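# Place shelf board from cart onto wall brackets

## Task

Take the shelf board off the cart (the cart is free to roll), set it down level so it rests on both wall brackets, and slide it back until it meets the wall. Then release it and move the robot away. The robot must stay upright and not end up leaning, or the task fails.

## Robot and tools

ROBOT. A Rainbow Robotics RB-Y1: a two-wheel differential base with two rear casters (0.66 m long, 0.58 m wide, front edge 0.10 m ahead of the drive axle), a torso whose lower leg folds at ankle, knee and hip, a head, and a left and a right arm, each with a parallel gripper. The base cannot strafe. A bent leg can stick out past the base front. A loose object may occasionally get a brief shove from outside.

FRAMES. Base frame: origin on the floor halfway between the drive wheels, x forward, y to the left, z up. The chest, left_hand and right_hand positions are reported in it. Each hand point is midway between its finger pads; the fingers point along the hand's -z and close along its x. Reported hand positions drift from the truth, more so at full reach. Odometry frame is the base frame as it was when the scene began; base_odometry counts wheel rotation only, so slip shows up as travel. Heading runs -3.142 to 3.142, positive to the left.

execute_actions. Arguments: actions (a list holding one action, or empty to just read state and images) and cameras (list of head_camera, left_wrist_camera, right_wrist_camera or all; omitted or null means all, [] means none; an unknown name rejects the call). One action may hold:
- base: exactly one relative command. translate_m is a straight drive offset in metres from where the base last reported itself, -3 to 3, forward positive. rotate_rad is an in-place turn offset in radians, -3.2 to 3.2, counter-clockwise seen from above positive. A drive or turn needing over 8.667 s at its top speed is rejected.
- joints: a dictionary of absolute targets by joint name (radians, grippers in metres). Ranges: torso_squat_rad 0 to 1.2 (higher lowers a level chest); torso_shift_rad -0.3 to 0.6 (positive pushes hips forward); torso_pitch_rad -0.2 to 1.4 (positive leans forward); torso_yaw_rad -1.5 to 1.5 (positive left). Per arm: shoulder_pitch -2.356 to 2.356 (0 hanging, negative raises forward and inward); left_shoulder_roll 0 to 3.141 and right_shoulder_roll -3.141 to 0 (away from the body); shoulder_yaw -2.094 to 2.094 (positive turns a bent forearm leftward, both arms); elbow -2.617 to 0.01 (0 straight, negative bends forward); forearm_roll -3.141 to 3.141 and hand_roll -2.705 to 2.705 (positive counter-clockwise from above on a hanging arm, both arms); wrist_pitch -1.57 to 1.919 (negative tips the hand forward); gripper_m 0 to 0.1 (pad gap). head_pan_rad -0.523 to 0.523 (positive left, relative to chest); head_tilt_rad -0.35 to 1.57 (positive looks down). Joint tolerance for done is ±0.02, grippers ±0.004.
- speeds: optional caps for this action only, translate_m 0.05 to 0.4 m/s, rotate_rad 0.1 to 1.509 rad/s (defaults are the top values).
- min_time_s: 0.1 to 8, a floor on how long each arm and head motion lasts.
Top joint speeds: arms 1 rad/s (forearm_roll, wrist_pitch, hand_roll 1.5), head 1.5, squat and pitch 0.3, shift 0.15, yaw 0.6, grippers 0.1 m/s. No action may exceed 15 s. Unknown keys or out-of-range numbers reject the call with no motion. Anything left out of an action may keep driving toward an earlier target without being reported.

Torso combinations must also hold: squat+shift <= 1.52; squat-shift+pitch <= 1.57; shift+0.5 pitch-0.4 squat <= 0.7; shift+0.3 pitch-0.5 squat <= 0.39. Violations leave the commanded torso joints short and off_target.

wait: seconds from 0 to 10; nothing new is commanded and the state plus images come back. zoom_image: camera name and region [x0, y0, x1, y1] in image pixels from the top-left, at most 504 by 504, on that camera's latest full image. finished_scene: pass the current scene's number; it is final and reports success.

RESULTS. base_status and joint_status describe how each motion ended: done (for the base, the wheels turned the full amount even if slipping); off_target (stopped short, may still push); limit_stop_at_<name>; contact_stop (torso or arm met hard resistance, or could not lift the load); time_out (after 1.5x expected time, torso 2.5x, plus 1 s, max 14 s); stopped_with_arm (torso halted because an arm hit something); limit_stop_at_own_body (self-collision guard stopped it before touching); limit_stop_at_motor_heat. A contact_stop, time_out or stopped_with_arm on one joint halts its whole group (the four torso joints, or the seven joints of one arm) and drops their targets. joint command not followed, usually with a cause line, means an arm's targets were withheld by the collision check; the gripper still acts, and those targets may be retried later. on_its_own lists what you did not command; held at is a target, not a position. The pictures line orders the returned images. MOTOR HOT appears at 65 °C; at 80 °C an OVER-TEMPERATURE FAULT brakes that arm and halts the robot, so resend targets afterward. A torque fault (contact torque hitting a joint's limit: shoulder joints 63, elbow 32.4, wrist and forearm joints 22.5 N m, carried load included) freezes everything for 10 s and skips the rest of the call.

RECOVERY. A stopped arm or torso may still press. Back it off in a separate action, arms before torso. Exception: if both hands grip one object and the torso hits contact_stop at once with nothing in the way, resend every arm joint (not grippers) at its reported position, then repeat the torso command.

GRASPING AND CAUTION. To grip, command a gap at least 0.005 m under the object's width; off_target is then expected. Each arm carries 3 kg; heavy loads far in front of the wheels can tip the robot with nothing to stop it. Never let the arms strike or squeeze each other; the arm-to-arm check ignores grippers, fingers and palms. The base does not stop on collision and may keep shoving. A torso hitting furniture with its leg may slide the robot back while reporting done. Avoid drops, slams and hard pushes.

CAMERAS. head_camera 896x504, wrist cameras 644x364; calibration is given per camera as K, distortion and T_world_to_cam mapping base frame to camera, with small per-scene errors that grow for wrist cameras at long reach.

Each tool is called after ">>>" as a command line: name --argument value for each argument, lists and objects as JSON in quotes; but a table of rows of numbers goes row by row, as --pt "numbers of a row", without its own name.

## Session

>>> execute_actions --actions '[]' --cameras '["head_camera"]'

Scene clock: 0.00 s.
base_odometry: x=+0.000 y=+0.000 heading=+0.000 (m, m, rad; odometry frame)
base_status: not commanded
joint_positions: torso_squat_rad=+0.350 torso_shift_rad=-0.001 torso_pitch_rad=+0.000 torso_yaw_rad=-0.001 left_shoulder_pitch_rad=+0.038 left_shoulder_roll_rad=+0.027 left_shoulder_yaw_rad=+0.034 left_elbow_rad=-0.100 left_forearm_roll_rad=-0.016 left_wrist_pitch_rad=-0.037 left_hand_roll_rad=-0.006 left_gripper_m=+0.101 right_shoulder_pitch_rad=+0.051 right_shoulder_roll_rad=-0.015 right_shoulder_yaw_rad=-0.036 right_elbow_rad=-0.260 right_forearm_roll_rad=+0.015 right_wrist_pitch_rad=+0.019 right_hand_roll_rad=+0.001 right_gripper_m=+0.099 head_pan_rad=+0.000 head_tilt_rad=+0.399
joint_status: not commanded
chest: x=-0.2287 y=+0.0004 z=+1.2474 quat_wxyz=(+1.000, +0.000, +0.000, +0.000) (m; base frame)
left_hand: x=-0.1989 y=+0.2436 z=+0.5640 quat_wxyz=(+0.999, +0.016, -0.050, +0.011) (m; base frame)
right_hand: x=-0.1435 y=-0.2374 z=+0.5674 quat_wxyz=(+0.995, -0.012, -0.096, -0.018) (m; base frame)
pictures: head_camera
camera_calibration (this result's frames):
head_camera: T_world_to_cam=[[0.0425611, -0.998967, 0.0158928, -0.0105777], [-0.379755, -0.0308887, -0.924571, 1.32083], [0.924107, 0.0333153, -0.380678, 0.685599], [0, 0, 0, 1]] pos_world=[-0.131525, 0.00739102, 1.48236]
Images, in order (width x height): head_camera 896x504.

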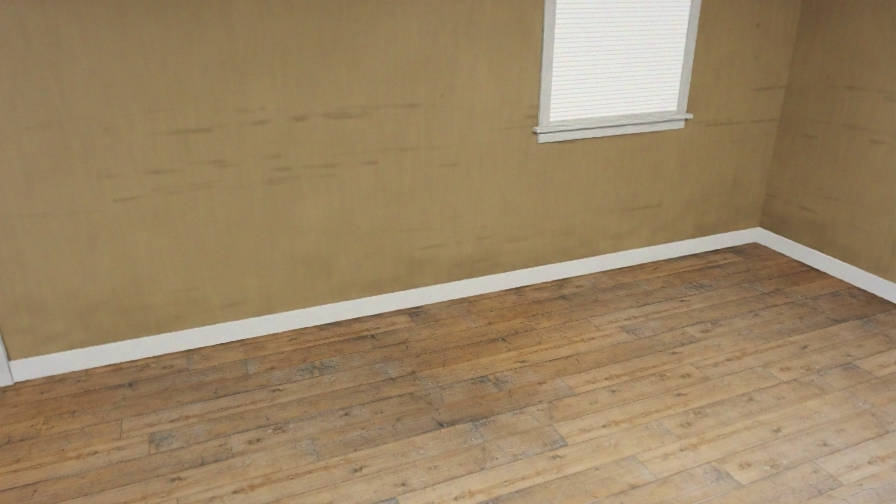

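Target is likely on the wall behind the robot.

>>> execute_actions --actions '[{"base":{"rotate_rad":-2.75},"joints":{"head_pan_rad":0.5,"left_shoulder_pitch_rad":0,"left_shoulder_roll_rad":0.2,"left_shoulder_yaw_rad":0,"left_elbow_rad":-1.1,"left_forearm_roll_rad":0,"left_wrist_pitch_rad":-0.47,"left_hand_roll_rad":0.2,"right_shoulder_pitch_rad":0,"right_shoulder_roll_rad":-0.2,"right_shoulder_yaw_rad":0,"right_elbow_rad":-1.1,"right_forearm_roll_rad":0,"right_wrist_pitch_rad":-0.47,"right_hand_roll_rad":-0.2}}]' --cameras '["head_camera"]'

>>> execute_actions --actions '[{"joints":{"head_pan_rad":-0.5}}]' --cameras '["head_camera"]'

Scene clock: 5.33 s.
base_odometry: x=+0.000 y=+0.000 heading=-2.749 (m, m, rad; odometry frame)
base_status: done
joint_positions: torso_squat_rad=+0.350 torso_shift_rad=-0.001 torso_pitch_rad=+0.000 torso_yaw_rad=-0.001 left_shoulder_pitch_rad=+0.000 left_shoulder_roll_rad=+0.200 left_shoulder_yaw_rad=+0.000 left_elbow_rad=-1.100 left_forearm_roll_rad=+0.000 left_wrist_pitch_rad=-0.470 left_hand_roll_rad=+0.200 left_gripper_m=+0.101 right_shoulder_pitch_rad=+0.000 right_shoulder_roll_rad=-0.200 right_shoulder_yaw_rad=+0.000 right_elbow_rad=-1.100 right_forearm_roll_rad=+0.000 right_wrist_pitch_rad=-0.470 right_hand_roll_rad=-0.200 right_gripper_m=+0.099 head_pan_rad=+0.500 head_tilt_rad=+0.399
joint_status: all done
chest: x=-0.2288 y=+0.0003 z=+1.2474 quat_wxyz=(+1.000, +0.000, +0.000, +0.000) (m; base frame)
left_hand: x=+0.2473 y=+0.3034 z=+0.9161 quat_wxyz=(+0.707, +0.000, -0.707, +0.000) (m; base frame)
right_hand: x=+0.2468 y=-0.3036 z=+0.9162 quat_wxyz=(+0.707, +0.000, -0.707, +0.000) (m; base frame)
pictures: head_camera
camera_calibration (this result's frames):
head_camera: T_world_to_cam=[[0.515921, -0.856487, 0.0159991, 0.0870976], [-0.318504, -0.209128, -0.924565, 1.33352], [0.795223, 0.471907, -0.380688, 0.658879], [0, 0, 0, 1]] pos_world=[-0.14416, 0.0425447, 1.48236]
Images, in order (width x height): head_camera 896x504.

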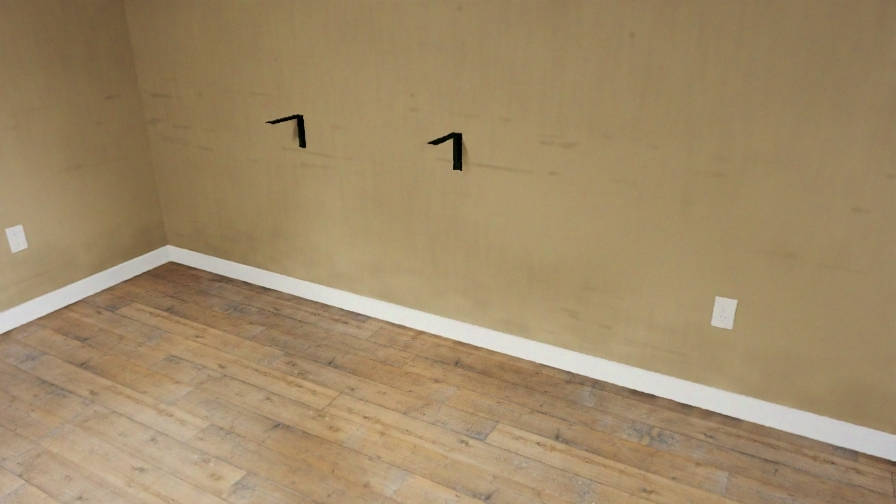

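Scene clock: 6.67 s.
base_odometry: x=+0.000 y=+0.000 heading=-2.749 (m, m, rad; odometry frame)
base_status: not commanded
joint_positions: torso_squat_rad=+0.350 torso_shift_rad=-0.001 torso_pitch_rad=+0.000 torso_yaw_rad=-0.001 left_shoulder_pitch_rad=+0.000 left_shoulder_roll_rad=+0.200 left_shoulder_yaw_rad=+0.000 left_elbow_rad=-1.100 left_forearm_roll_rad=+0.000 left_wrist_pitch_rad=-0.470 left_hand_roll_rad=+0.200 left_gripper_m=+0.101 right_shoulder_pitch_rad=+0.000 right_shoulder_roll_rad=-0.200 right_shoulder_yaw_rad=+0.000 right_elbow_rad=-1.100 right_forearm_roll_rad=+0.000 right_wrist_pitch_rad=-0.470 right_hand_roll_rad=-0.200 right_gripper_m=+0.099 head_pan_rad=-0.500 head_tilt_rad=+0.399
joint_status: all done
chest: x=-0.2288 y=+0.0003 z=+1.2474 quat_wxyz=(+1.000, +0.000, +0.000, +0.000) (m; base frame)
left_hand: x=+0.2473 y=+0.3034 z=+0.9161 quat_wxyz=(+0.707, +0.000, -0.707, +0.000) (m; base frame)
right_hand: x=+0.2468 y=-0.3036 z=+0.9162 quat_wxyz=(+0.707, +0.000, -0.707, +0.000) (m; base frame)
pictures: head_camera
camera_calibration (this result's frames):
head_camera: T_world_to_cam=[[-0.441885, -0.896935, 0.0156662, -0.110509], [-0.347878, 0.155237, -0.924599, 1.32737], [0.826873, -0.414016, -0.380621, 0.665621], [0, 0, 0, 1]] pos_world=[-0.137453, -0.0295987, 1.48237]
Images, in order (width x height): head_camera 896x504.

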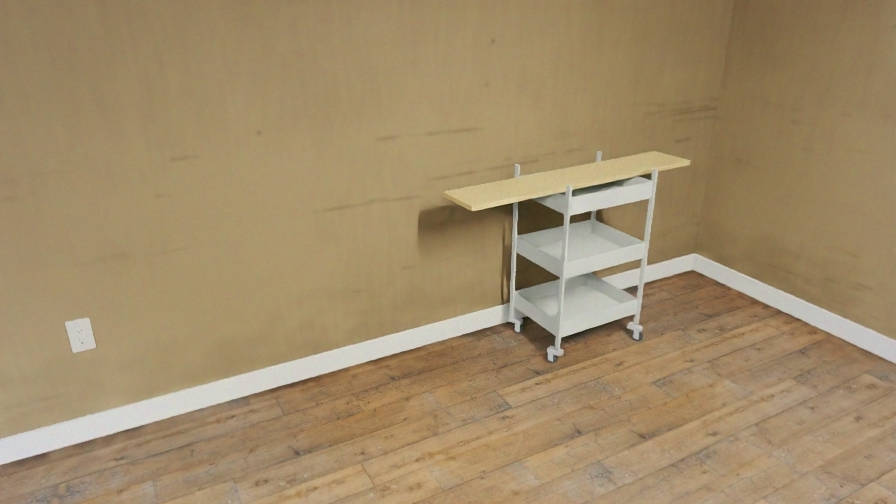

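>>> execute_actions --actions '[{"base":{"rotate_rad":-0.997},"joints":{"head_pan_rad":0,"head_tilt_rad":0.75,"torso_squat_rad":0.96,"torso_shift_rad":0.3,"left_shoulder_roll_rad":0.3,"left_elbow_rad":-1.5,"left_wrist_pitch_rad":-0.07,"left_hand_roll_rad":0.3,"right_shoulder_roll_rad":-0.3,"right_elbow_rad":-1.5,"right_wrist_pitch_rad":-0.07,"right_hand_roll_rad":-0.3}}]' --cameras '[]'

>>> execute_actions --actions '[{"base":{"translate_m":2.12}}]' --cameras '[]'

>>> execute_actions --actions '[{"base":{"rotate_rad":1.077}}]'

Scene clock: 10.13 s.
base_odometry: x=+0.000 y=+0.000 heading=+2.538 (m, m, rad; odometry frame)
base_status: done
joint_positions: torso_squat_rad=+0.960 torso_shift_rad=+0.300 torso_pitch_rad=+0.000 torso_yaw_rad=-0.001 left_shoulder_pitch_rad=+0.000 left_shoulder_roll_rad=+0.300 left_shoulder_yaw_rad=+0.000 left_elbow_rad=-1.500 left_forearm_roll_rad=+0.000 left_wrist_pitch_rad=-0.070 left_hand_roll_rad=+0.300 left_gripper_m=+0.101 right_shoulder_pitch_rad=+0.000 right_shoulder_roll_rad=-0.300 right_shoulder_yaw_rad=+0.000 right_elbow_rad=-1.500 right_forearm_roll_rad=+0.000 right_wrist_pitch_rad=-0.070 right_hand_roll_rad=-0.300 right_gripper_m=+0.099 head_pan_rad=+0.000 head_tilt_rad=+0.750
joint_status: all done
chest: x=-0.1095 y=+0.0002 z=+0.9734 quat_wxyz=(+1.000, +0.000, +0.000, +0.000) (m; base frame)
left_hand: x=+0.4057 y=+0.3159 z=+0.7430 quat_wxyz=(+0.707, +0.000, -0.707, +0.000) (m; base frame)
right_hand: x=+0.4051 y=-0.3164 z=+0.7430 quat_wxyz=(+0.707, +0.000, -0.707, +0.000) (m; base frame)
pictures: none
No camera images: the call's "cameras" was empty. Leave "cameras" out to get every camera's image.

Scene clock: 17.10 s.
base_odometry: x=-1.744 y=+1.205 heading=+2.537 (m, m, rad; odometry frame)
base_status: done
joint_positions: torso_squat_rad=+0.960 torso_shift_rad=+0.300 torso_pitch_rad=+0.000 torso_yaw_rad=-0.001 left_shoulder_pitch_rad=+0.000 left_shoulder_roll_rad=+0.300 left_shoulder_yaw_rad=+0.000 left_elbow_rad=-1.500 left_forearm_roll_rad=+0.000 left_wrist_pitch_rad=-0.070 left_hand_roll_rad=+0.300 left_gripper_m=+0.101 right_shoulder_pitch_rad=+0.000 right_shoulder_roll_rad=-0.300 right_shoulder_yaw_rad=+0.000 right_elbow_rad=-1.500 right_forearm_roll_rad=+0.000 right_wrist_pitch_rad=-0.070 right_hand_roll_rad=-0.300 right_gripper_m=+0.099 head_pan_rad=+0.000 head_tilt_rad=+0.750
joint_status: not commanded
chest: x=-0.1094 y=+0.0002 z=+0.9735 quat_wxyz=(+1.000, +0.000, +0.000, +0.000) (m; base frame)
left_hand: x=+0.4057 y=+0.3159 z=+0.7429 quat_wxyz=(+0.707, +0.000, -0.707, +0.000) (m; base frame)
right_hand: x=+0.4051 y=-0.3164 z=+0.7429 quat_wxyz=(+0.707, +0.000, -0.707, +0.000) (m; base frame)
pictures: none
No camera images: the call's "cameras" was empty. Leave "cameras" out to get every camera's image.

Scene clock: 20.40 s.
base_odometry: x=-1.744 y=+1.205 heading=-2.670 (m, m, rad; odometry frame)
base_status: done
joint_positions: torso_squat_rad=+0.960 torso_shift_rad=+0.300 torso_pitch_rad=+0.000 torso_yaw_rad=-0.001 left_shoulder_pitch_rad=+0.000 left_shoulder_roll_rad=+0.300 left_shoulder_yaw_rad=+0.000 left_elbow_rad=-1.500 left_forearm_roll_rad=+0.000 left_wrist_pitch_rad=-0.070 left_hand_roll_rad=+0.300 left_gripper_m=+0.101 right_shoulder_pitch_rad=+0.000 right_shoulder_roll_rad=-0.300 right_shoulder_yaw_rad=+0.000 right_elbow_rad=-1.500 right_forearm_roll_rad=+0.000 right_wrist_pitch_rad=-0.070 right_hand_roll_rad=-0.300 right_gripper_m=+0.099 head_pan_rad=+0.000 head_tilt_rad=+0.750
joint_status: not commanded
chest: x=-0.1094 y=+0.0002 z=+0.9735 quat_wxyz=(+1.000, +0.000, +0.000, +0.000) (m; base frame)
left_hand: x=+0.4057 y=+0.3159 z=+0.7429 quat_wxyz=(+0.707, +0.000, -0.707, +0.000) (m; base frame)
right_hand: x=+0.4051 y=-0.3164 z=+0.7429 quat_wxyz=(+0.707, +0.000, -0.707, +0.000) (m; base frame)
pictures: head_camera, left_wrist_camera, right_wrist_camera
camera_calibration (this result's frames):
head_camera: T_world_to_cam=[[0.0449238, -0.99899, 0.0000571354, 0.00733221], [-0.674386, -0.0303687, -0.737755, 0.867835], [0.737012, 0.0331042, -0.675069, 0.800181], [0, 0, 0, 1]] pos_world=[-0.00481639, 0.00719054, 1.18043]
left_wrist_camera: T_world_to_cam=[[0.027217, -0.0470931, 0.99852, -0.73347], [-0.602387, -0.797922, -0.0212129, 0.549644], [0.79774, -0.600918, -0.0500853, -0.0141114], [0, 0, 0, 1]] pos_world=[0.362319, 0.395552, 0.743337]
right_wrist_camera: T_world_to_cam=[[0.0135723, -0.0380845, -0.999182, 0.716907], [-0.638674, 0.76854, -0.0379688, 0.562062], [0.769358, 0.638667, -0.0138927, -0.0112622], [0, 0, 0, 1]] pos_world=[0.357909, -0.397471, 0.737505]
Images, in order (width x height): head_camera 896x504, left_wrist_camera 644x364, right_wrist_camera 644x364.

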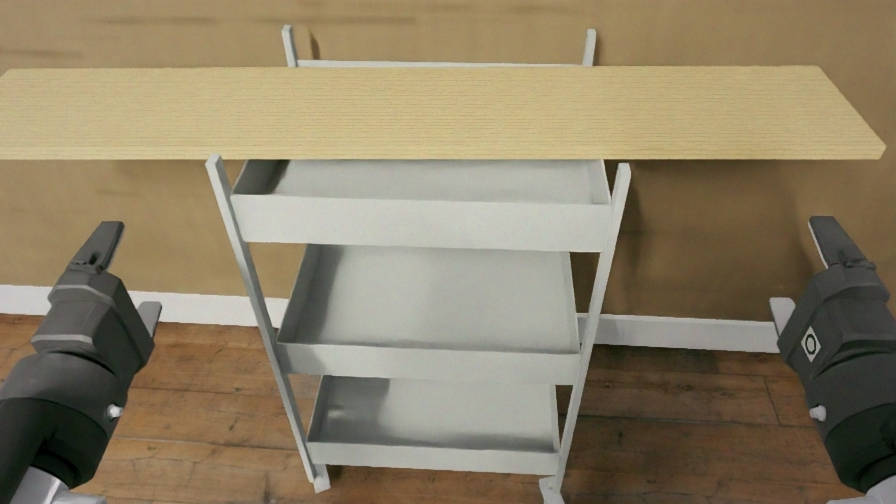

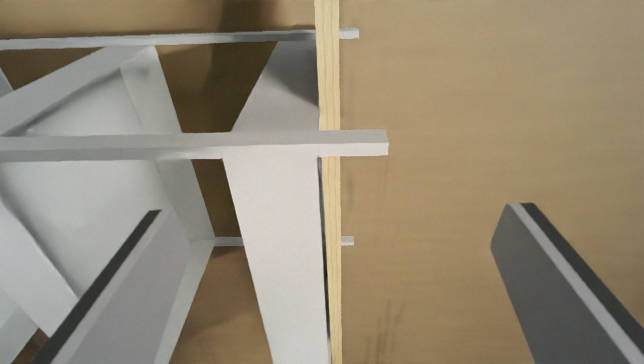

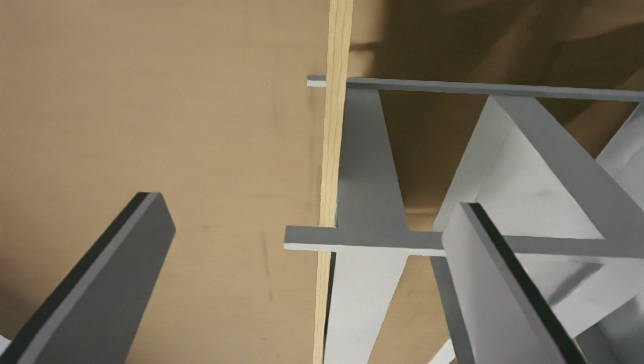

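>>> execute_actions --actions '[{"base":{"rotate_rad":0.3},"joints":{"torso_yaw_rad":-0.27,"torso_squat_rad":0.97}}]' --cameras '[]'

>>> execute_actions --actions '[{"base":{"translate_m":0.275},"speeds":{"translate_m":0.12}}]'

Scene clock: 22.47 s.
base_odometry: x=-1.744 y=+1.205 heading=-2.371 (m, m, rad; odometry frame)
base_status: done
joint_positions: torso_squat_rad=+0.970 torso_shift_rad=+0.300 torso_pitch_rad=+0.000 torso_yaw_rad=-0.270 left_shoulder_pitch_rad=+0.000 left_shoulder_roll_rad=+0.300 left_shoulder_yaw_rad=+0.000 left_elbow_rad=-1.500 left_forearm_roll_rad=+0.000 left_wrist_pitch_rad=-0.070 left_hand_roll_rad=+0.300 left_gripper_m=+0.101 right_shoulder_pitch_rad=+0.000 right_shoulder_roll_rad=-0.300 right_shoulder_yaw_rad=+0.000 right_elbow_rad=-1.500 right_forearm_roll_rad=+0.000 right_wrist_pitch_rad=-0.070 right_hand_roll_rad=-0.300 right_gripper_m=+0.099 head_pan_rad=+0.000 head_tilt_rad=+0.750
joint_status: all done
chest: x=-0.1112 y=+0.0002 z=+0.9680 quat_wxyz=(+0.991, +0.000, +0.000, -0.135) (m; base frame)
left_hand: x=+0.4694 y=+0.1676 z=+0.7376 quat_wxyz=(+0.701, -0.095, -0.701, -0.095) (m; base frame)
right_hand: x=+0.3006 y=-0.4418 z=+0.7375 quat_wxyz=(+0.701, -0.095, -0.700, -0.095) (m; base frame)
pictures: none
No camera images: the call's "cameras" was empty. Leave "cameras" out to get every camera's image.

Scene clock: 25.53 s.
base_odometry: x=-1.941 y=+1.013 heading=-2.370 (m, m, rad; odometry frame)
base_status: done
joint_positions: torso_squat_rad=+0.970 torso_shift_rad=+0.300 torso_pitch_rad=+0.000 torso_yaw_rad=-0.270 left_shoulder_pitch_rad=+0.000 left_shoulder_roll_rad=+0.300 left_shoulder_yaw_rad=+0.000 left_elbow_rad=-1.500 left_forearm_roll_rad=+0.000 left_wrist_pitch_rad=-0.070 left_hand_roll_rad=+0.300 left_gripper_m=+0.101 right_shoulder_pitch_rad=+0.000 right_shoulder_roll_rad=-0.300 right_shoulder_yaw_rad=+0.000 right_elbow_rad=-1.500 right_forearm_roll_rad=+0.000 right_wrist_pitch_rad=-0.070 right_hand_roll_rad=-0.300 right_gripper_m=+0.099 head_pan_rad=+0.000 head_tilt_rad=+0.750
joint_status: not commanded
chest: x=-0.1111 y=+0.0002 z=+0.9680 quat_wxyz=(+0.991, +0.000, +0.000, -0.135) (m; base frame)
left_hand: x=+0.4694 y=+0.1676 z=+0.7375 quat_wxyz=(+0.701, -0.095, -0.701, -0.095) (m; base frame)
right_hand: x=+0.3007 y=-0.4418 z=+0.7374 quat_wxyz=(+0.701, -0.095, -0.700, -0.095) (m; base frame)
pictures: head_camera, left_wrist_camera, right_wrist_camera
camera_calibration (this result's frames):
head_camera: T_world_to_cam=[[-0.222238, -0.974993, -0.0000055632, -0.0222267], [-0.658155, 0.150023, -0.737784, 0.86442], [0.719335, -0.16396, -0.675037, 0.795776], [0, 0, 0, 1]] pos_world=[-0.00844709, -0.0208781, 1.17493]
left_wrist_camera: T_world_to_cam=[[0.0135966, -0.0527339, 0.998516, -0.729432], [-0.792858, -0.609032, -0.0213682, 0.527436], [0.609255, -0.791391, -0.0500912, -0.0339131], [0, 0, 0, 1]] pos_world=[0.448761, 0.255921, 0.737921]
right_wrist_camera: T_world_to_cam=[[0.00281287, -0.0403397, -0.999182, 0.710221], [-0.411362, 0.910683, -0.0379248, 0.585958], [0.911468, 0.411133, -0.0140326, 0.00595797], [0, 0, 0, 1]] pos_world=[0.233613, -0.507421, 0.731946]
Images, in order (width x height): head_camera 896x504, left_wrist_camera 644x364, right_wrist_camera 644x364.

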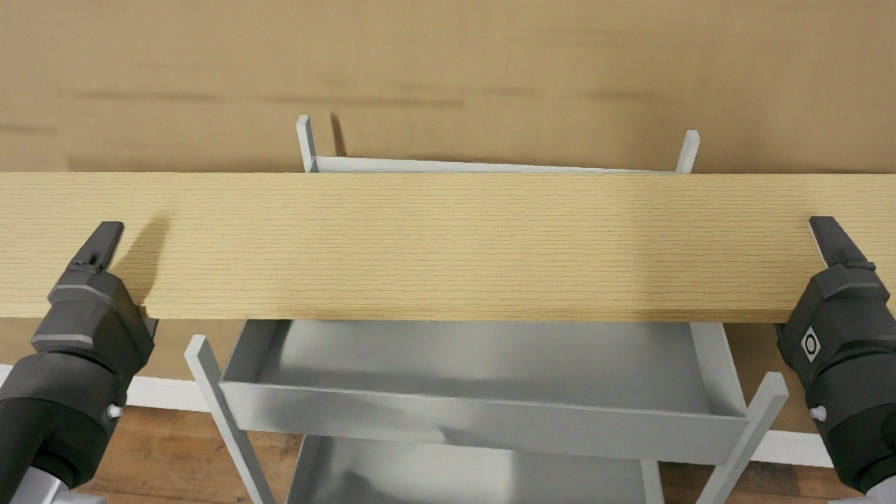

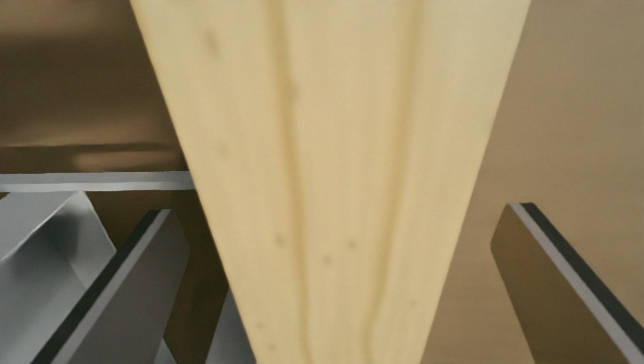

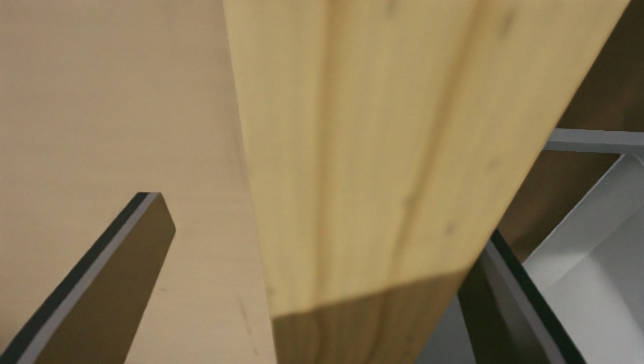

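>>> execute_actions --actions '[{"joints":{"left_gripper_m":0,"right_gripper_m":0}}]' --cameras '[]'

>>> execute_actions --actions '[{"joints":{"torso_squat_rad":0.3,"torso_shift_rad":0.2,"head_tilt_rad":0.55}}]' --cameras '[]'

>>> execute_actions --actions '[{"base":{"translate_m":-0.45}}]' --cameras '[]'

>>> execute_actions --actions '[{"base":{"rotate_rad":1.244},"joints":{"torso_yaw_rad":0}}]' --cameras '[]'

>>> execute_actions --actions '[{"base":{"translate_m":1.8}}]' --cameras '[]'

>>> execute_actions --actions '[{"base":{"translate_m":1.77}}]' --cameras '[]'

>>> execute_actions --actions '[{"base":{"rotate_rad":-1.59}}]' --cameras '["head_camera"]'

Scene clock: 27.20 s.
base_odometry: x=-1.941 y=+1.013 heading=-2.370 (m, m, rad; odometry frame)
base_status: not commanded
joint_positions: torso_squat_rad=+0.970 torso_shift_rad=+0.300 torso_pitch_rad=+0.000 torso_yaw_rad=-0.270 left_shoulder_pitch_rad=+0.000 left_shoulder_roll_rad=+0.300 left_shoulder_yaw_rad=+0.000 left_elbow_rad=-1.500 left_forearm_roll_rad=+0.000 left_wrist_pitch_rad=-0.070 left_hand_roll_rad=+0.300 left_gripper_m=+0.019 right_shoulder_pitch_rad=+0.001 right_shoulder_roll_rad=-0.300 right_shoulder_yaw_rad=+0.000 right_elbow_rad=-1.499 right_forearm_roll_rad=+0.000 right_wrist_pitch_rad=-0.069 right_hand_roll_rad=-0.300 right_gripper_m=+0.017 head_pan_rad=+0.000 head_tilt_rad=+0.750
joint_status: left_gripper_m off_target (ended at +0.019, target +0.000); right_gripper_m off_target (ended at +0.017, target +0.000)
chest: x=-0.1110 y=+0.0002 z=+0.9680 quat_wxyz=(+0.991, +0.000, +0.000, -0.135) (m; base frame)
left_hand: x=+0.4694 y=+0.1676 z=+0.7372 quat_wxyz=(+0.701, -0.095, -0.700, -0.095) (m; base frame)
right_hand: x=+0.3003 y=-0.4419 z=+0.7359 quat_wxyz=(+0.702, -0.095, -0.699, -0.096) (m; base frame)
pictures: none
No camera images: the call's "cameras" was empty. Leave "cameras" out to get every camera's image.

Scene clock: 30.33 s.
base_odometry: x=-1.941 y=+1.013 heading=-2.370 (m, m, rad; odometry frame)
base_status: not commanded
joint_positions: torso_squat_rad=+0.300 torso_shift_rad=+0.200 torso_pitch_rad=+0.001 torso_yaw_rad=-0.270 left_shoulder_pitch_rad=+0.001 left_shoulder_roll_rad=+0.300 left_shoulder_yaw_rad=+0.000 left_elbow_rad=-1.499 left_forearm_roll_rad=+0.000 left_wrist_pitch_rad=-0.070 left_hand_roll_rad=+0.300 left_gripper_m=+0.019 right_shoulder_pitch_rad=+0.002 right_shoulder_roll_rad=-0.300 right_shoulder_yaw_rad=+0.001 right_elbow_rad=-1.498 right_forearm_roll_rad=+0.000 right_wrist_pitch_rad=-0.069 right_hand_roll_rad=-0.300 right_gripper_m=+0.017 head_pan_rad=+0.000 head_tilt_rad=+0.550
joint_status: all done
chest: x=-0.0947 y=+0.0003 z=+1.2453 quat_wxyz=(+0.991, +0.000, +0.000, -0.135) (m; base frame)
left_hand: x=+0.4853 y=+0.1678 z=+1.0133 quat_wxyz=(+0.702, -0.095, -0.699, -0.095) (m; base frame)
right_hand: x=+0.3163 y=-0.4418 z=+1.0126 quat_wxyz=(+0.703, -0.095, -0.699, -0.096) (m; base frame)
pictures: none
No camera images: the call's "cameras" was empty. Leave "cameras" out to get every camera's image.

Scene clock: 33.27 s.
base_odometry: x=-1.619 y=+1.327 heading=-2.368 (m, m, rad; odometry frame)
base_status: done
joint_positions: torso_squat_rad=+0.300 torso_shift_rad=+0.200 torso_pitch_rad=+0.001 torso_yaw_rad=-0.270 left_shoulder_pitch_rad=+0.001 left_shoulder_roll_rad=+0.300 left_shoulder_yaw_rad=+0.000 left_elbow_rad=-1.499 left_forearm_roll_rad=+0.000 left_wrist_pitch_rad=-0.070 left_hand_roll_rad=+0.300 left_gripper_m=+0.019 right_shoulder_pitch_rad=+0.002 right_shoulder_roll_rad=-0.300 right_shoulder_yaw_rad=+0.001 right_elbow_rad=-1.498 right_forearm_roll_rad=+0.000 right_wrist_pitch_rad=-0.069 right_hand_roll_rad=-0.300 right_gripper_m=+0.017 head_pan_rad=+0.000 head_tilt_rad=+0.550
joint_status: not commanded
chest: x=-0.0947 y=+0.0003 z=+1.2453 quat_wxyz=(+0.991, +0.000, +0.000, -0.135) (m; base frame)
left_hand: x=+0.4852 y=+0.1678 z=+1.0133 quat_wxyz=(+0.702, -0.095, -0.699, -0.095) (m; base frame)
right_hand: x=+0.3162 y=-0.4418 z=+1.0125 quat_wxyz=(+0.703, -0.095, -0.699, -0.096) (m; base frame)
pictures: none
No camera images: the call's "cameras" was empty. Leave "cameras" out to get every camera's image.

Scene clock: 36.77 s.
base_odometry: x=-1.619 y=+1.327 heading=-1.125 (m, m, rad; odometry frame)
base_status: done
joint_positions: torso_squat_rad=+0.300 torso_shift_rad=+0.200 torso_pitch_rad=+0.001 torso_yaw_rad=+0.000 left_shoulder_pitch_rad=+0.001 left_shoulder_roll_rad=+0.300 left_shoulder_yaw_rad=-0.001 left_elbow_rad=-1.499 left_forearm_roll_rad=+0.000 left_wrist_pitch_rad=-0.070 left_hand_roll_rad=+0.300 left_gripper_m=+0.019 right_shoulder_pitch_rad=+0.002 right_shoulder_roll_rad=-0.300 right_shoulder_yaw_rad=+0.001 right_elbow_rad=-1.498 right_forearm_roll_rad=+0.000 right_wrist_pitch_rad=-0.069 right_hand_roll_rad=-0.300 right_gripper_m=+0.017 head_pan_rad=+0.000 head_tilt_rad=+0.550
joint_status: all done
chest: x=-0.0948 y=+0.0003 z=+1.2453 quat_wxyz=(+1.000, +0.000, +0.000, +0.000) (m; base frame)
left_hand: x=+0.4195 y=+0.3164 z=+1.0132 quat_wxyz=(+0.708, +0.000, -0.706, +0.000) (m; base frame)
right_hand: x=+0.4192 y=-0.3161 z=+1.0124 quat_wxyz=(+0.709, +0.000, -0.705, +0.000) (m; base frame)
pictures: none
No camera images: the call's "cameras" was empty. Leave "cameras" out to get every camera's image.

Scene clock: 42.93 s.
base_odometry: x=-0.842 y=-0.297 heading=-1.125 (m, m, rad; odometry frame)
base_status: done
joint_positions: torso_squat_rad=+0.300 torso_shift_rad=+0.200 torso_pitch_rad=+0.001 torso_yaw_rad=+0.000 left_shoulder_pitch_rad=+0.001 left_shoulder_roll_rad=+0.300 left_shoulder_yaw_rad=+0.000 left_elbow_rad=-1.499 left_forearm_roll_rad=+0.000 left_wrist_pitch_rad=-0.070 left_hand_roll_rad=+0.300 left_gripper_m=+0.019 right_shoulder_pitch_rad=+0.002 right_shoulder_roll_rad=-0.300 right_shoulder_yaw_rad=+0.001 right_elbow_rad=-1.498 right_forearm_roll_rad=+0.000 right_wrist_pitch_rad=-0.069 right_hand_roll_rad=-0.300 right_gripper_m=+0.017 head_pan_rad=+0.000 head_tilt_rad=+0.550
joint_status: not commanded
chest: x=-0.0947 y=+0.0003 z=+1.2453 quat_wxyz=(+1.000, +0.000, +0.000, +0.000) (m; base frame)
left_hand: x=+0.4195 y=+0.3164 z=+1.0132 quat_wxyz=(+0.708, +0.000, -0.706, +0.000) (m; base frame)
right_hand: x=+0.4193 y=-0.3161 z=+1.0124 quat_wxyz=(+0.709, +0.000, -0.705, +0.000) (m; base frame)
pictures: none
No camera images: the call's "cameras" was empty. Leave "cameras" out to get every camera's image.

Scene clock: 48.90 s.
base_odometry: x=-0.078 y=-1.893 heading=-1.124 (m, m, rad; odometry frame)
base_status: done
joint_positions: torso_squat_rad=+0.300 torso_shift_rad=+0.200 torso_pitch_rad=+0.001 torso_yaw_rad=+0.000 left_shoulder_pitch_rad=+0.001 left_shoulder_roll_rad=+0.300 left_shoulder_yaw_rad=+0.000 left_elbow_rad=-1.499 left_forearm_roll_rad=+0.000 left_wrist_pitch_rad=-0.070 left_hand_roll_rad=+0.300 left_gripper_m=+0.019 right_shoulder_pitch_rad=+0.002 right_shoulder_roll_rad=-0.300 right_shoulder_yaw_rad=+0.001 right_elbow_rad=-1.498 right_forearm_roll_rad=+0.000 right_wrist_pitch_rad=-0.069 right_hand_roll_rad=-0.300 right_gripper_m=+0.017 head_pan_rad=+0.000 head_tilt_rad=+0.550
joint_status: not commanded
chest: x=-0.0947 y=+0.0003 z=+1.2453 quat_wxyz=(+1.000, +0.000, +0.000, +0.000) (m; base frame)
left_hand: x=+0.4195 y=+0.3164 z=+1.0131 quat_wxyz=(+0.708, +0.000, -0.706, +0.000) (m; base frame)
right_hand: x=+0.4193 y=-0.3161 z=+1.0123 quat_wxyz=(+0.709, +0.000, -0.705, +0.000) (m; base frame)
pictures: none
No camera images: the call's "cameras" was empty. Leave "cameras" out to get every camera's image.

Scene clock: 52.80 s.
base_odometry: x=-0.078 y=-1.893 heading=-2.714 (m, m, rad; odometry frame)
base_status: done
joint_positions: torso_squat_rad=+0.300 torso_shift_rad=+0.200 torso_pitch_rad=+0.001 torso_yaw_rad=+0.000 left_shoulder_pitch_rad=+0.001 left_shoulder_roll_rad=+0.300 left_shoulder_yaw_rad=+0.000 left_elbow_rad=-1.499 left_forearm_roll_rad=+0.000 left_wrist_pitch_rad=-0.070 left_hand_roll_rad=+0.300 left_gripper_m=+0.019 right_shoulder_pitch_rad=+0.002 right_shoulder_roll_rad=-0.300 right_shoulder_yaw_rad=+0.001 right_elbow_rad=-1.498 right_forearm_roll_rad=+0.000 right_wrist_pitch_rad=-0.069 right_hand_roll_rad=-0.300 right_gripper_m=+0.017 head_pan_rad=+0.000 head_tilt_rad=+0.550
joint_status: not commanded
chest: x=-0.0947 y=+0.0003 z=+1.2453 quat_wxyz=(+1.000, +0.000, +0.000, +0.000) (m; base frame)
left_hand: x=+0.4195 y=+0.3164 z=+1.0131 quat_wxyz=(+0.708, +0.000, -0.706, +0.000) (m; base frame)
right_hand: x=+0.4193 y=-0.3161 z=+1.0123 quat_wxyz=(+0.709, +0.000, -0.705, +0.000) (m; base frame)
pictures: head_camera
camera_calibration (this result's frames):
head_camera: T_world_to_cam=[[0.0450472, -0.998943, 0.00912247, -0.00631058], [-0.515151, -0.0310527, -0.856537, 1.26166], [0.855915, 0.0338851, -0.516006, 0.751415], [0, 0, 0, 1]] pos_world=[0.00708469, 0.00741232, 1.46845]
Images, in order (width x height): head_camera 896x504.

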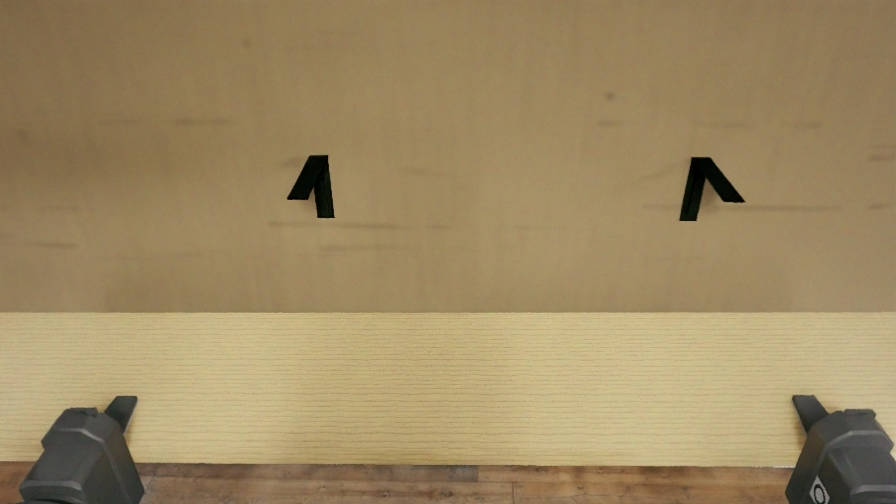

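>>> execute_actions --actions '[{"base":{"rotate_rad":-0.14},"joints":{"torso_yaw_rad":0.13}}]' --cameras '[]'

>>> execute_actions --actions '[{"base":{"translate_m":0.5},"joints":{"torso_squat_rad":0.42}}]'

Scene clock: 54.53 s.
base_odometry: x=-0.078 y=-1.893 heading=-2.853 (m, m, rad; odometry frame)
base_status: done
joint_positions: torso_squat_rad=+0.300 torso_shift_rad=+0.200 torso_pitch_rad=+0.001 torso_yaw_rad=+0.130 left_shoulder_pitch_rad=+0.001 left_shoulder_roll_rad=+0.300 left_shoulder_yaw_rad=+0.000 left_elbow_rad=-1.499 left_forearm_roll_rad=+0.000 left_wrist_pitch_rad=-0.070 left_hand_roll_rad=+0.300 left_gripper_m=+0.019 right_shoulder_pitch_rad=+0.002 right_shoulder_roll_rad=-0.300 right_shoulder_yaw_rad=+0.001 right_elbow_rad=-1.498 right_forearm_roll_rad=+0.000 right_wrist_pitch_rad=-0.069 right_hand_roll_rad=-0.300 right_gripper_m=+0.017 head_pan_rad=+0.000 head_tilt_rad=+0.550
joint_status: all done
chest: x=-0.0947 y=+0.0004 z=+1.2453 quat_wxyz=(+0.998, +0.000, +0.000, +0.065) (m; base frame)
left_hand: x=+0.3741 y=+0.3805 z=+1.0130 quat_wxyz=(+0.707, +0.046, -0.704, +0.046) (m; base frame)
right_hand: x=+0.4560 y=-0.2466 z=+1.0124 quat_wxyz=(+0.708, +0.045, -0.704, +0.046) (m; base frame)
pictures: none
No camera images: the call's "cameras" was empty. Leave "cameras" out to get every camera's image.

Scene clock: 57.33 s.
base_odometry: x=-0.557 y=-2.035 heading=-2.853 (m, m, rad; odometry frame)
base_status: done
joint_positions: torso_squat_rad=+0.420 torso_shift_rad=+0.200 torso_pitch_rad=+0.001 torso_yaw_rad=+0.130 left_shoulder_pitch_rad=+0.001 left_shoulder_roll_rad=+0.300 left_shoulder_yaw_rad=+0.000 left_elbow_rad=-1.499 left_forearm_roll_rad=+0.000 left_wrist_pitch_rad=-0.070 left_hand_roll_rad=+0.300 left_gripper_m=+0.019 right_shoulder_pitch_rad=+0.002 right_shoulder_roll_rad=-0.300 right_shoulder_yaw_rad=+0.001 right_elbow_rad=-1.498 right_forearm_roll_rad=+0.000 right_wrist_pitch_rad=-0.069 right_hand_roll_rad=-0.300 right_gripper_m=+0.017 head_pan_rad=+0.000 head_tilt_rad=+0.550
joint_status: all done
chest: x=-0.1006 y=+0.0004 z=+1.2163 quat_wxyz=(+0.998, +0.000, +0.000, +0.065) (m; base frame)
left_hand: x=+0.3683 y=+0.3805 z=+0.9841 quat_wxyz=(+0.707, +0.046, -0.704, +0.046) (m; base frame)
right_hand: x=+0.4501 y=-0.2467 z=+0.9834 quat_wxyz=(+0.708, +0.045, -0.703, +0.046) (m; base frame)
pictures: head_camera, left_wrist_camera, right_wrist_camera
camera_calibration (this result's frames):
head_camera: T_world_to_cam=[[0.174175, -0.984672, 0.00917667, 0.00719734], [-0.506781, -0.097625, -0.856529, 1.23467], [0.844296, 0.144535, -0.516017, 0.740301], [0, 0, 0, 1]] pos_world=[-0.000577547, 0.0206224, 1.43948]
left_wrist_camera: T_world_to_cam=[[0.0366295, -0.042114, 0.998441, -0.975463], [-0.492856, -0.869912, -0.0186114, 0.568277], [0.86934, -0.491406, -0.0526206, 0.00115496], [0, 0, 0, 1]] pos_world=[0.314805, 0.453837, 0.98458]
right_wrist_camera: T_world_to_cam=[[0.0129574, -0.0368012, -0.999239, 0.959813], [-0.733318, 0.679009, -0.0345165, 0.563444], [0.679762, 0.733207, -0.0181888, -0.0191778], [0, 0, 0, 1]] pos_world=[0.413784, -0.3332, 0.978182]
Images, in order (width x height): head_camera 896x504, left_wrist_camera 644x364, right_wrist_camera 644x364.

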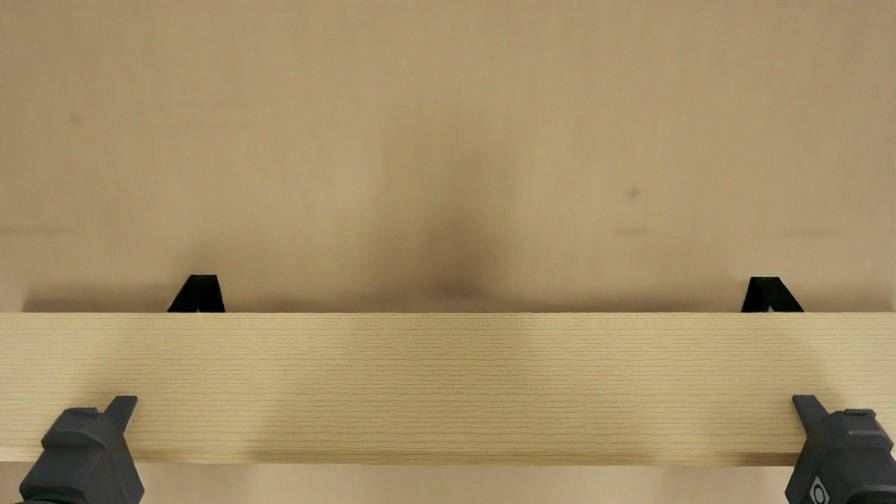

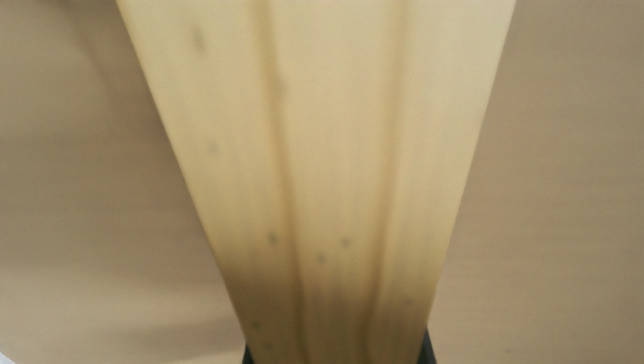

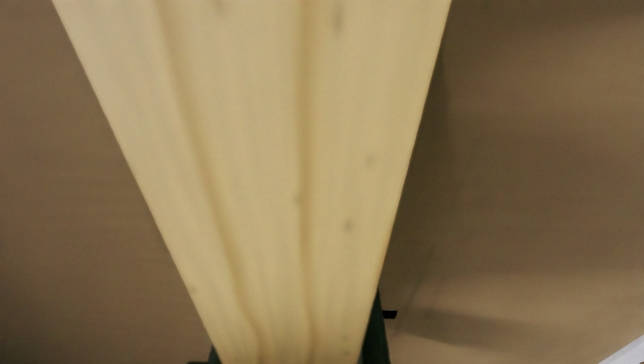

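>>> execute_actions --actions '[{"base":{"translate_m":0.17},"speeds":{"translate_m":0.1},"joints":{"torso_squat_rad":0.52}}]' --cameras '[]'

>>> execute_actions --actions '[{"joints":{"torso_squat_rad":0.575}}]'

Scene clock: 59.77 s.
base_odometry: x=-0.720 y=-2.084 heading=-2.854 (m, m, rad; odometry frame)
base_status: done
joint_positions: torso_squat_rad=+0.520 torso_shift_rad=+0.200 torso_pitch_rad=+0.001 torso_yaw_rad=+0.130 left_shoulder_pitch_rad=+0.001 left_shoulder_roll_rad=+0.300 left_shoulder_yaw_rad=+0.000 left_elbow_rad=-1.499 left_forearm_roll_rad=+0.000 left_wrist_pitch_rad=-0.070 left_hand_roll_rad=+0.300 left_gripper_m=+0.019 right_shoulder_pitch_rad=+0.002 right_shoulder_roll_rad=-0.300 right_shoulder_yaw_rad=+0.001 right_elbow_rad=-1.498 right_forearm_roll_rad=+0.000 right_wrist_pitch_rad=-0.069 right_hand_roll_rad=-0.300 right_gripper_m=+0.017 head_pan_rad=+0.000 head_tilt_rad=+0.550
joint_status: all done
chest: x=-0.1069 y=+0.0004 z=+1.1853 quat_wxyz=(+0.998, +0.000, +0.000, +0.065) (m; base frame)
left_hand: x=+0.3620 y=+0.3805 z=+0.9531 quat_wxyz=(+0.707, +0.046, -0.704, +0.046) (m; base frame)
right_hand: x=+0.4438 y=-0.2467 z=+0.9523 quat_wxyz=(+0.708, +0.045, -0.704, +0.046) (m; base frame)
pictures: none
No camera images: the call's "cameras" was empty. Leave "cameras" out to get every camera's image.

Scene clock: 60.67 s.
base_odometry: x=-0.720 y=-2.084 heading=-2.854 (m, m, rad; odometry frame)
base_status: not commanded
joint_positions: torso_squat_rad=+0.575 torso_shift_rad=+0.200 torso_pitch_rad=+0.000 torso_yaw_rad=+0.130 left_shoulder_pitch_rad=+0.000 left_shoulder_roll_rad=+0.300 left_shoulder_yaw_rad=+0.000 left_elbow_rad=-1.500 left_forearm_roll_rad=+0.000 left_wrist_pitch_rad=-0.070 left_hand_roll_rad=+0.300 left_gripper_m=+0.019 right_shoulder_pitch_rad=+0.002 right_shoulder_roll_rad=-0.300 right_shoulder_yaw_rad=+0.001 right_elbow_rad=-1.498 right_forearm_roll_rad=+0.000 right_wrist_pitch_rad=-0.069 right_hand_roll_rad=-0.300 right_gripper_m=+0.017 head_pan_rad=+0.000 head_tilt_rad=+0.550
joint_status: all done
chest: x=-0.1112 y=+0.0003 z=+1.1656 quat_wxyz=(+0.998, +0.000, +0.000, +0.065) (m; base frame)
left_hand: x=+0.3583 y=+0.3803 z=+0.9352 quat_wxyz=(+0.706, +0.046, -0.706, +0.046) (m; base frame)
right_hand: x=+0.4396 y=-0.2467 z=+0.9330 quat_wxyz=(+0.708, +0.045, -0.704, +0.046) (m; base frame)
pictures: head_camera, left_wrist_camera, right_wrist_camera
camera_calibration (this result's frames):
head_camera: T_world_to_cam=[[0.174168, -0.984673, 0.0092088, 0.00942296], [-0.506173, -0.0975454, -0.856898, 1.18635], [0.844662, 0.144583, -0.515404, 0.722482], [0, 0, 0, 1]] pos_world=[-0.0113959, 0.0205428, 1.38886]
left_wrist_camera: T_world_to_cam=[[0.0327104, -0.0429766, 0.99854, -0.924674], [-0.493474, -0.869501, -0.0212575, 0.564785], [0.869145, -0.492058, -0.0496495, 0.00470631], [0, 0, 0, 1]] pos_world=[0.304862, 0.453657, 0.935564]
right_wrist_camera: T_world_to_cam=[[0.013654, -0.03671, -0.999233, 0.909375], [-0.733293, 0.679013, -0.0349658, 0.554446], [0.679775, 0.733208, -0.017648, -0.0134425], [0, 0, 0, 1]] pos_world=[0.403293, -0.333237, 0.927826]
Images, in order (width x height): head_camera 896x504, left_wrist_camera 644x364, right_wrist_camera 644x364.

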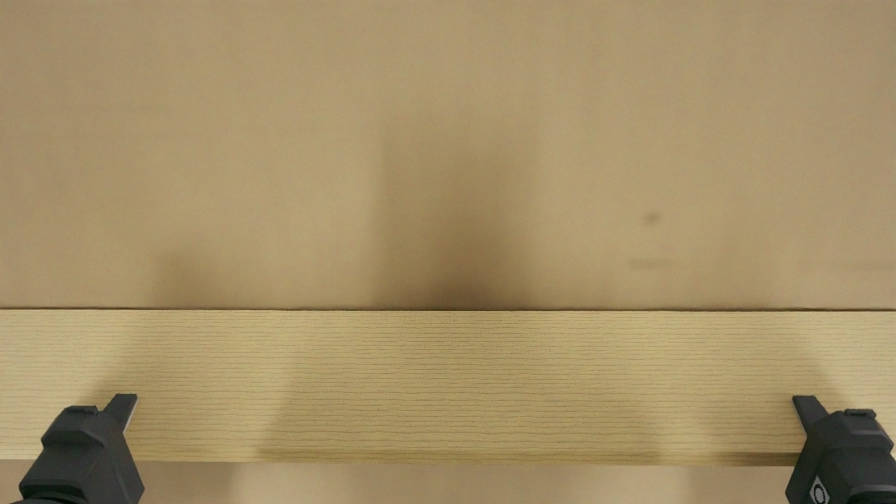

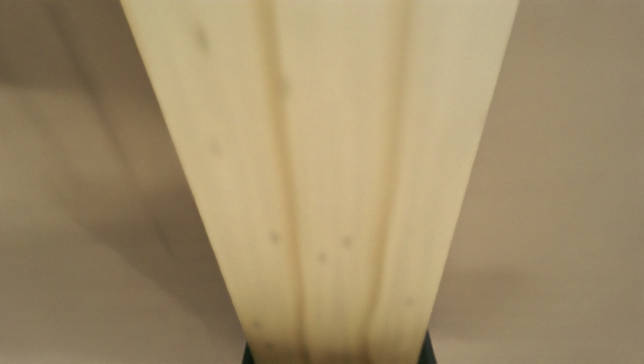

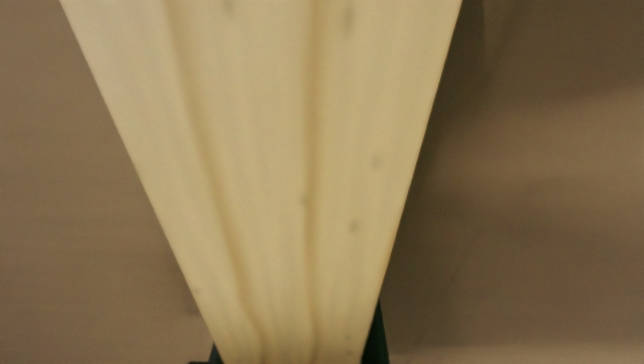

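The board is touching down; a small gap to the wall remains.

>>> execute_actions --actions '[{"base":{"translate_m":0.02},"speeds":{"translate_m":0.05}}]' --cameras '[]'

>>> execute_actions --actions '[{"joints":{"left_gripper_m":0.08,"right_gripper_m":0.08}}]' --cameras '[]'

>>> execute_actions --actions '[{"base":{"translate_m":-0.5}}]'

Scene clock: 61.73 s.
base_odometry: x=-0.739 y=-2.089 heading=-2.854 (m, m, rad; odometry frame)
base_status: done
joint_positions: torso_squat_rad=+0.575 torso_shift_rad=+0.200 torso_pitch_rad=+0.000 torso_yaw_rad=+0.130 left_shoulder_pitch_rad=+0.001 left_shoulder_roll_rad=+0.300 left_shoulder_yaw_rad=+0.000 left_elbow_rad=-1.501 left_forearm_roll_rad=+0.000 left_wrist_pitch_rad=-0.071 left_hand_roll_rad=+0.300 left_gripper_m=+0.019 right_shoulder_pitch_rad=+0.002 right_shoulder_roll_rad=-0.300 right_shoulder_yaw_rad=+0.001 right_elbow_rad=-1.498 right_forearm_roll_rad=+0.000 right_wrist_pitch_rad=-0.069 right_hand_roll_rad=-0.300 right_gripper_m=+0.017 head_pan_rad=+0.000 head_tilt_rad=+0.550
joint_status: not commanded
chest: x=-0.1113 y=+0.0001 z=+1.1657 quat_wxyz=(+0.998, +0.000, +0.000, +0.065) (m; base frame)
left_hand: x=+0.3577 y=+0.3804 z=+0.9350 quat_wxyz=(+0.706, +0.046, -0.705, +0.046) (m; base frame)
right_hand: x=+0.4396 y=-0.2468 z=+0.9331 quat_wxyz=(+0.707, +0.046, -0.704, +0.046) (m; base frame)
pictures: none
No camera images: the call's "cameras" was empty. Leave "cameras" out to get every camera's image.

Scene clock: 63.03 s.
base_odometry: x=-0.739 y=-2.089 heading=-2.854 (m, m, rad; odometry frame)
base_status: not commanded
joint_positions: torso_squat_rad=+0.575 torso_shift_rad=+0.200 torso_pitch_rad=+0.000 torso_yaw_rad=+0.130 left_shoulder_pitch_rad=+0.000 left_shoulder_roll_rad=+0.300 left_shoulder_yaw_rad=+0.000 left_elbow_rad=-1.500 left_forearm_roll_rad=+0.000 left_wrist_pitch_rad=-0.070 left_hand_roll_rad=+0.300 left_gripper_m=+0.080 right_shoulder_pitch_rad=+0.000 right_shoulder_roll_rad=-0.300 right_shoulder_yaw_rad=+0.000 right_elbow_rad=-1.500 right_forearm_roll_rad=+0.000 right_wrist_pitch_rad=-0.070 right_hand_roll_rad=-0.300 right_gripper_m=+0.080 head_pan_rad=+0.000 head_tilt_rad=+0.550
joint_status: all done
chest: x=-0.1113 y=+0.0002 z=+1.1657 quat_wxyz=(+0.998, +0.000, +0.000, +0.065) (m; base frame)
left_hand: x=+0.3580 y=+0.3804 z=+0.9350 quat_wxyz=(+0.706, +0.046, -0.705, +0.046) (m; base frame)
right_hand: x=+0.4400 y=-0.2464 z=+0.9347 quat_wxyz=(+0.706, +0.046, -0.705, +0.046) (m; base frame)
pictures: none
No camera images: the call's "cameras" was empty. Leave "cameras" out to get every camera's image.

Scene clock: 65.93 s.
base_odometry: x=-0.260 y=-1.948 heading=-2.855 (m, m, rad; odometry frame)
base_status: done
joint_positions: torso_squat_rad=+0.575 torso_shift_rad=+0.200 torso_pitch_rad=+0.000 torso_yaw_rad=+0.130 left_shoulder_pitch_rad=+0.000 left_shoulder_roll_rad=+0.300 left_shoulder_yaw_rad=+0.000 left_elbow_rad=-1.500 left_forearm_roll_rad=+0.000 left_wrist_pitch_rad=-0.070 left_hand_roll_rad=+0.300 left_gripper_m=+0.080 right_shoulder_pitch_rad=+0.000 right_shoulder_roll_rad=-0.300 right_shoulder_yaw_rad=+0.000 right_elbow_rad=-1.500 right_forearm_roll_rad=+0.000 right_wrist_pitch_rad=-0.070 right_hand_roll_rad=-0.300 right_gripper_m=+0.080 head_pan_rad=+0.000 head_tilt_rad=+0.550
joint_status: not commanded
chest: x=-0.1114 y=+0.0002 z=+1.1656 quat_wxyz=(+0.998, +0.000, +0.000, +0.065) (m; base frame)
left_hand: x=+0.3581 y=+0.3804 z=+0.9351 quat_wxyz=(+0.706, +0.046, -0.705, +0.046) (m; base frame)
right_hand: x=+0.4400 y=-0.2463 z=+0.9351 quat_wxyz=(+0.706, +0.046, -0.705, +0.046) (m; base frame)
pictures: head_camera, left_wrist_camera, right_wrist_camera
camera_calibration (this result's frames):
head_camera: T_world_to_cam=[[0.174183, -0.984671, 0.00913547, 0.0094527], [-0.505904, -0.0974432, -0.857068, 1.18648], [0.84482, 0.144665, -0.515122, 0.722342], [0, 0, 0, 1]] pos_world=[-0.0116522, 0.0204244, 1.3889]
left_wrist_camera: T_world_to_cam=[[0.033131, -0.0430549, 0.998523, -0.924699], [-0.493224, -0.869646, -0.0211327, 0.564595], [0.869271, -0.491795, -0.050048, 0.00513024], [0, 0, 0, 1]] pos_world=[0.304649, 0.453708, 0.935521]
right_wrist_camera: T_world_to_cam=[[0.01826, -0.0360045, -0.999185, 0.909502], [-0.733767, 0.678346, -0.0378529, 0.557323], [0.679156, 0.73386, -0.0140323, -0.0169533], [0, 0, 0, 1]] pos_world=[0.403851, -0.33287, 0.929619]
Images, in order (width x height): head_camera 896x504, left_wrist_camera 644x364, right_wrist_camera 644x364.

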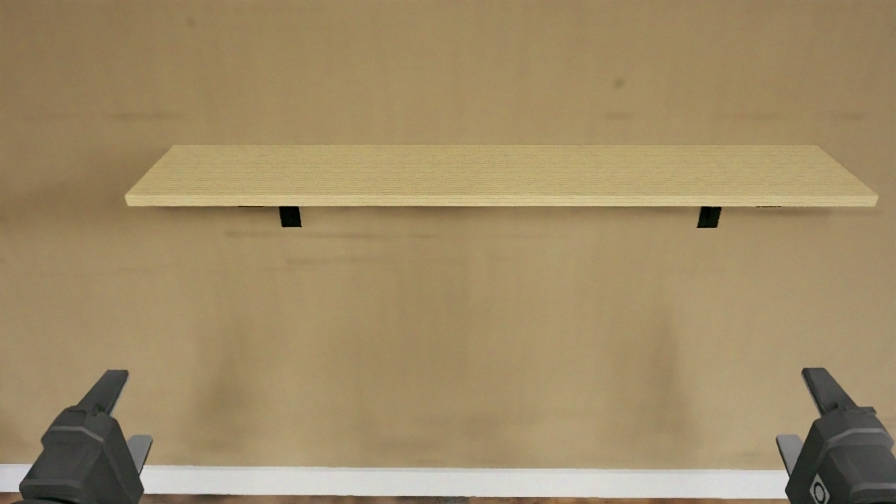

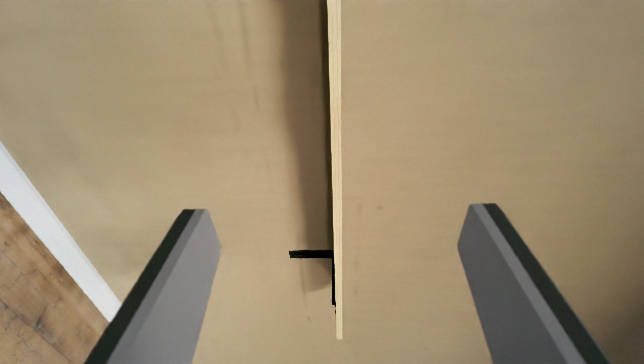

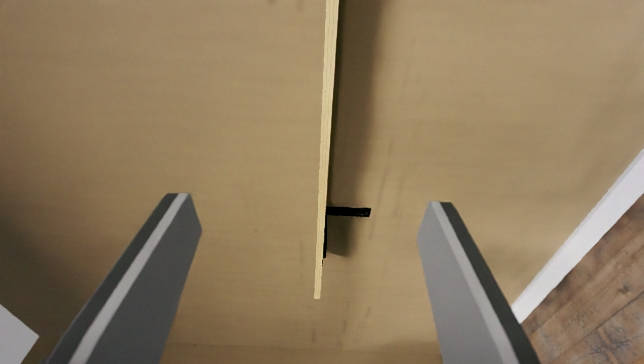

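>>> finished_scene --scene 2

The scene is finished: the task was done.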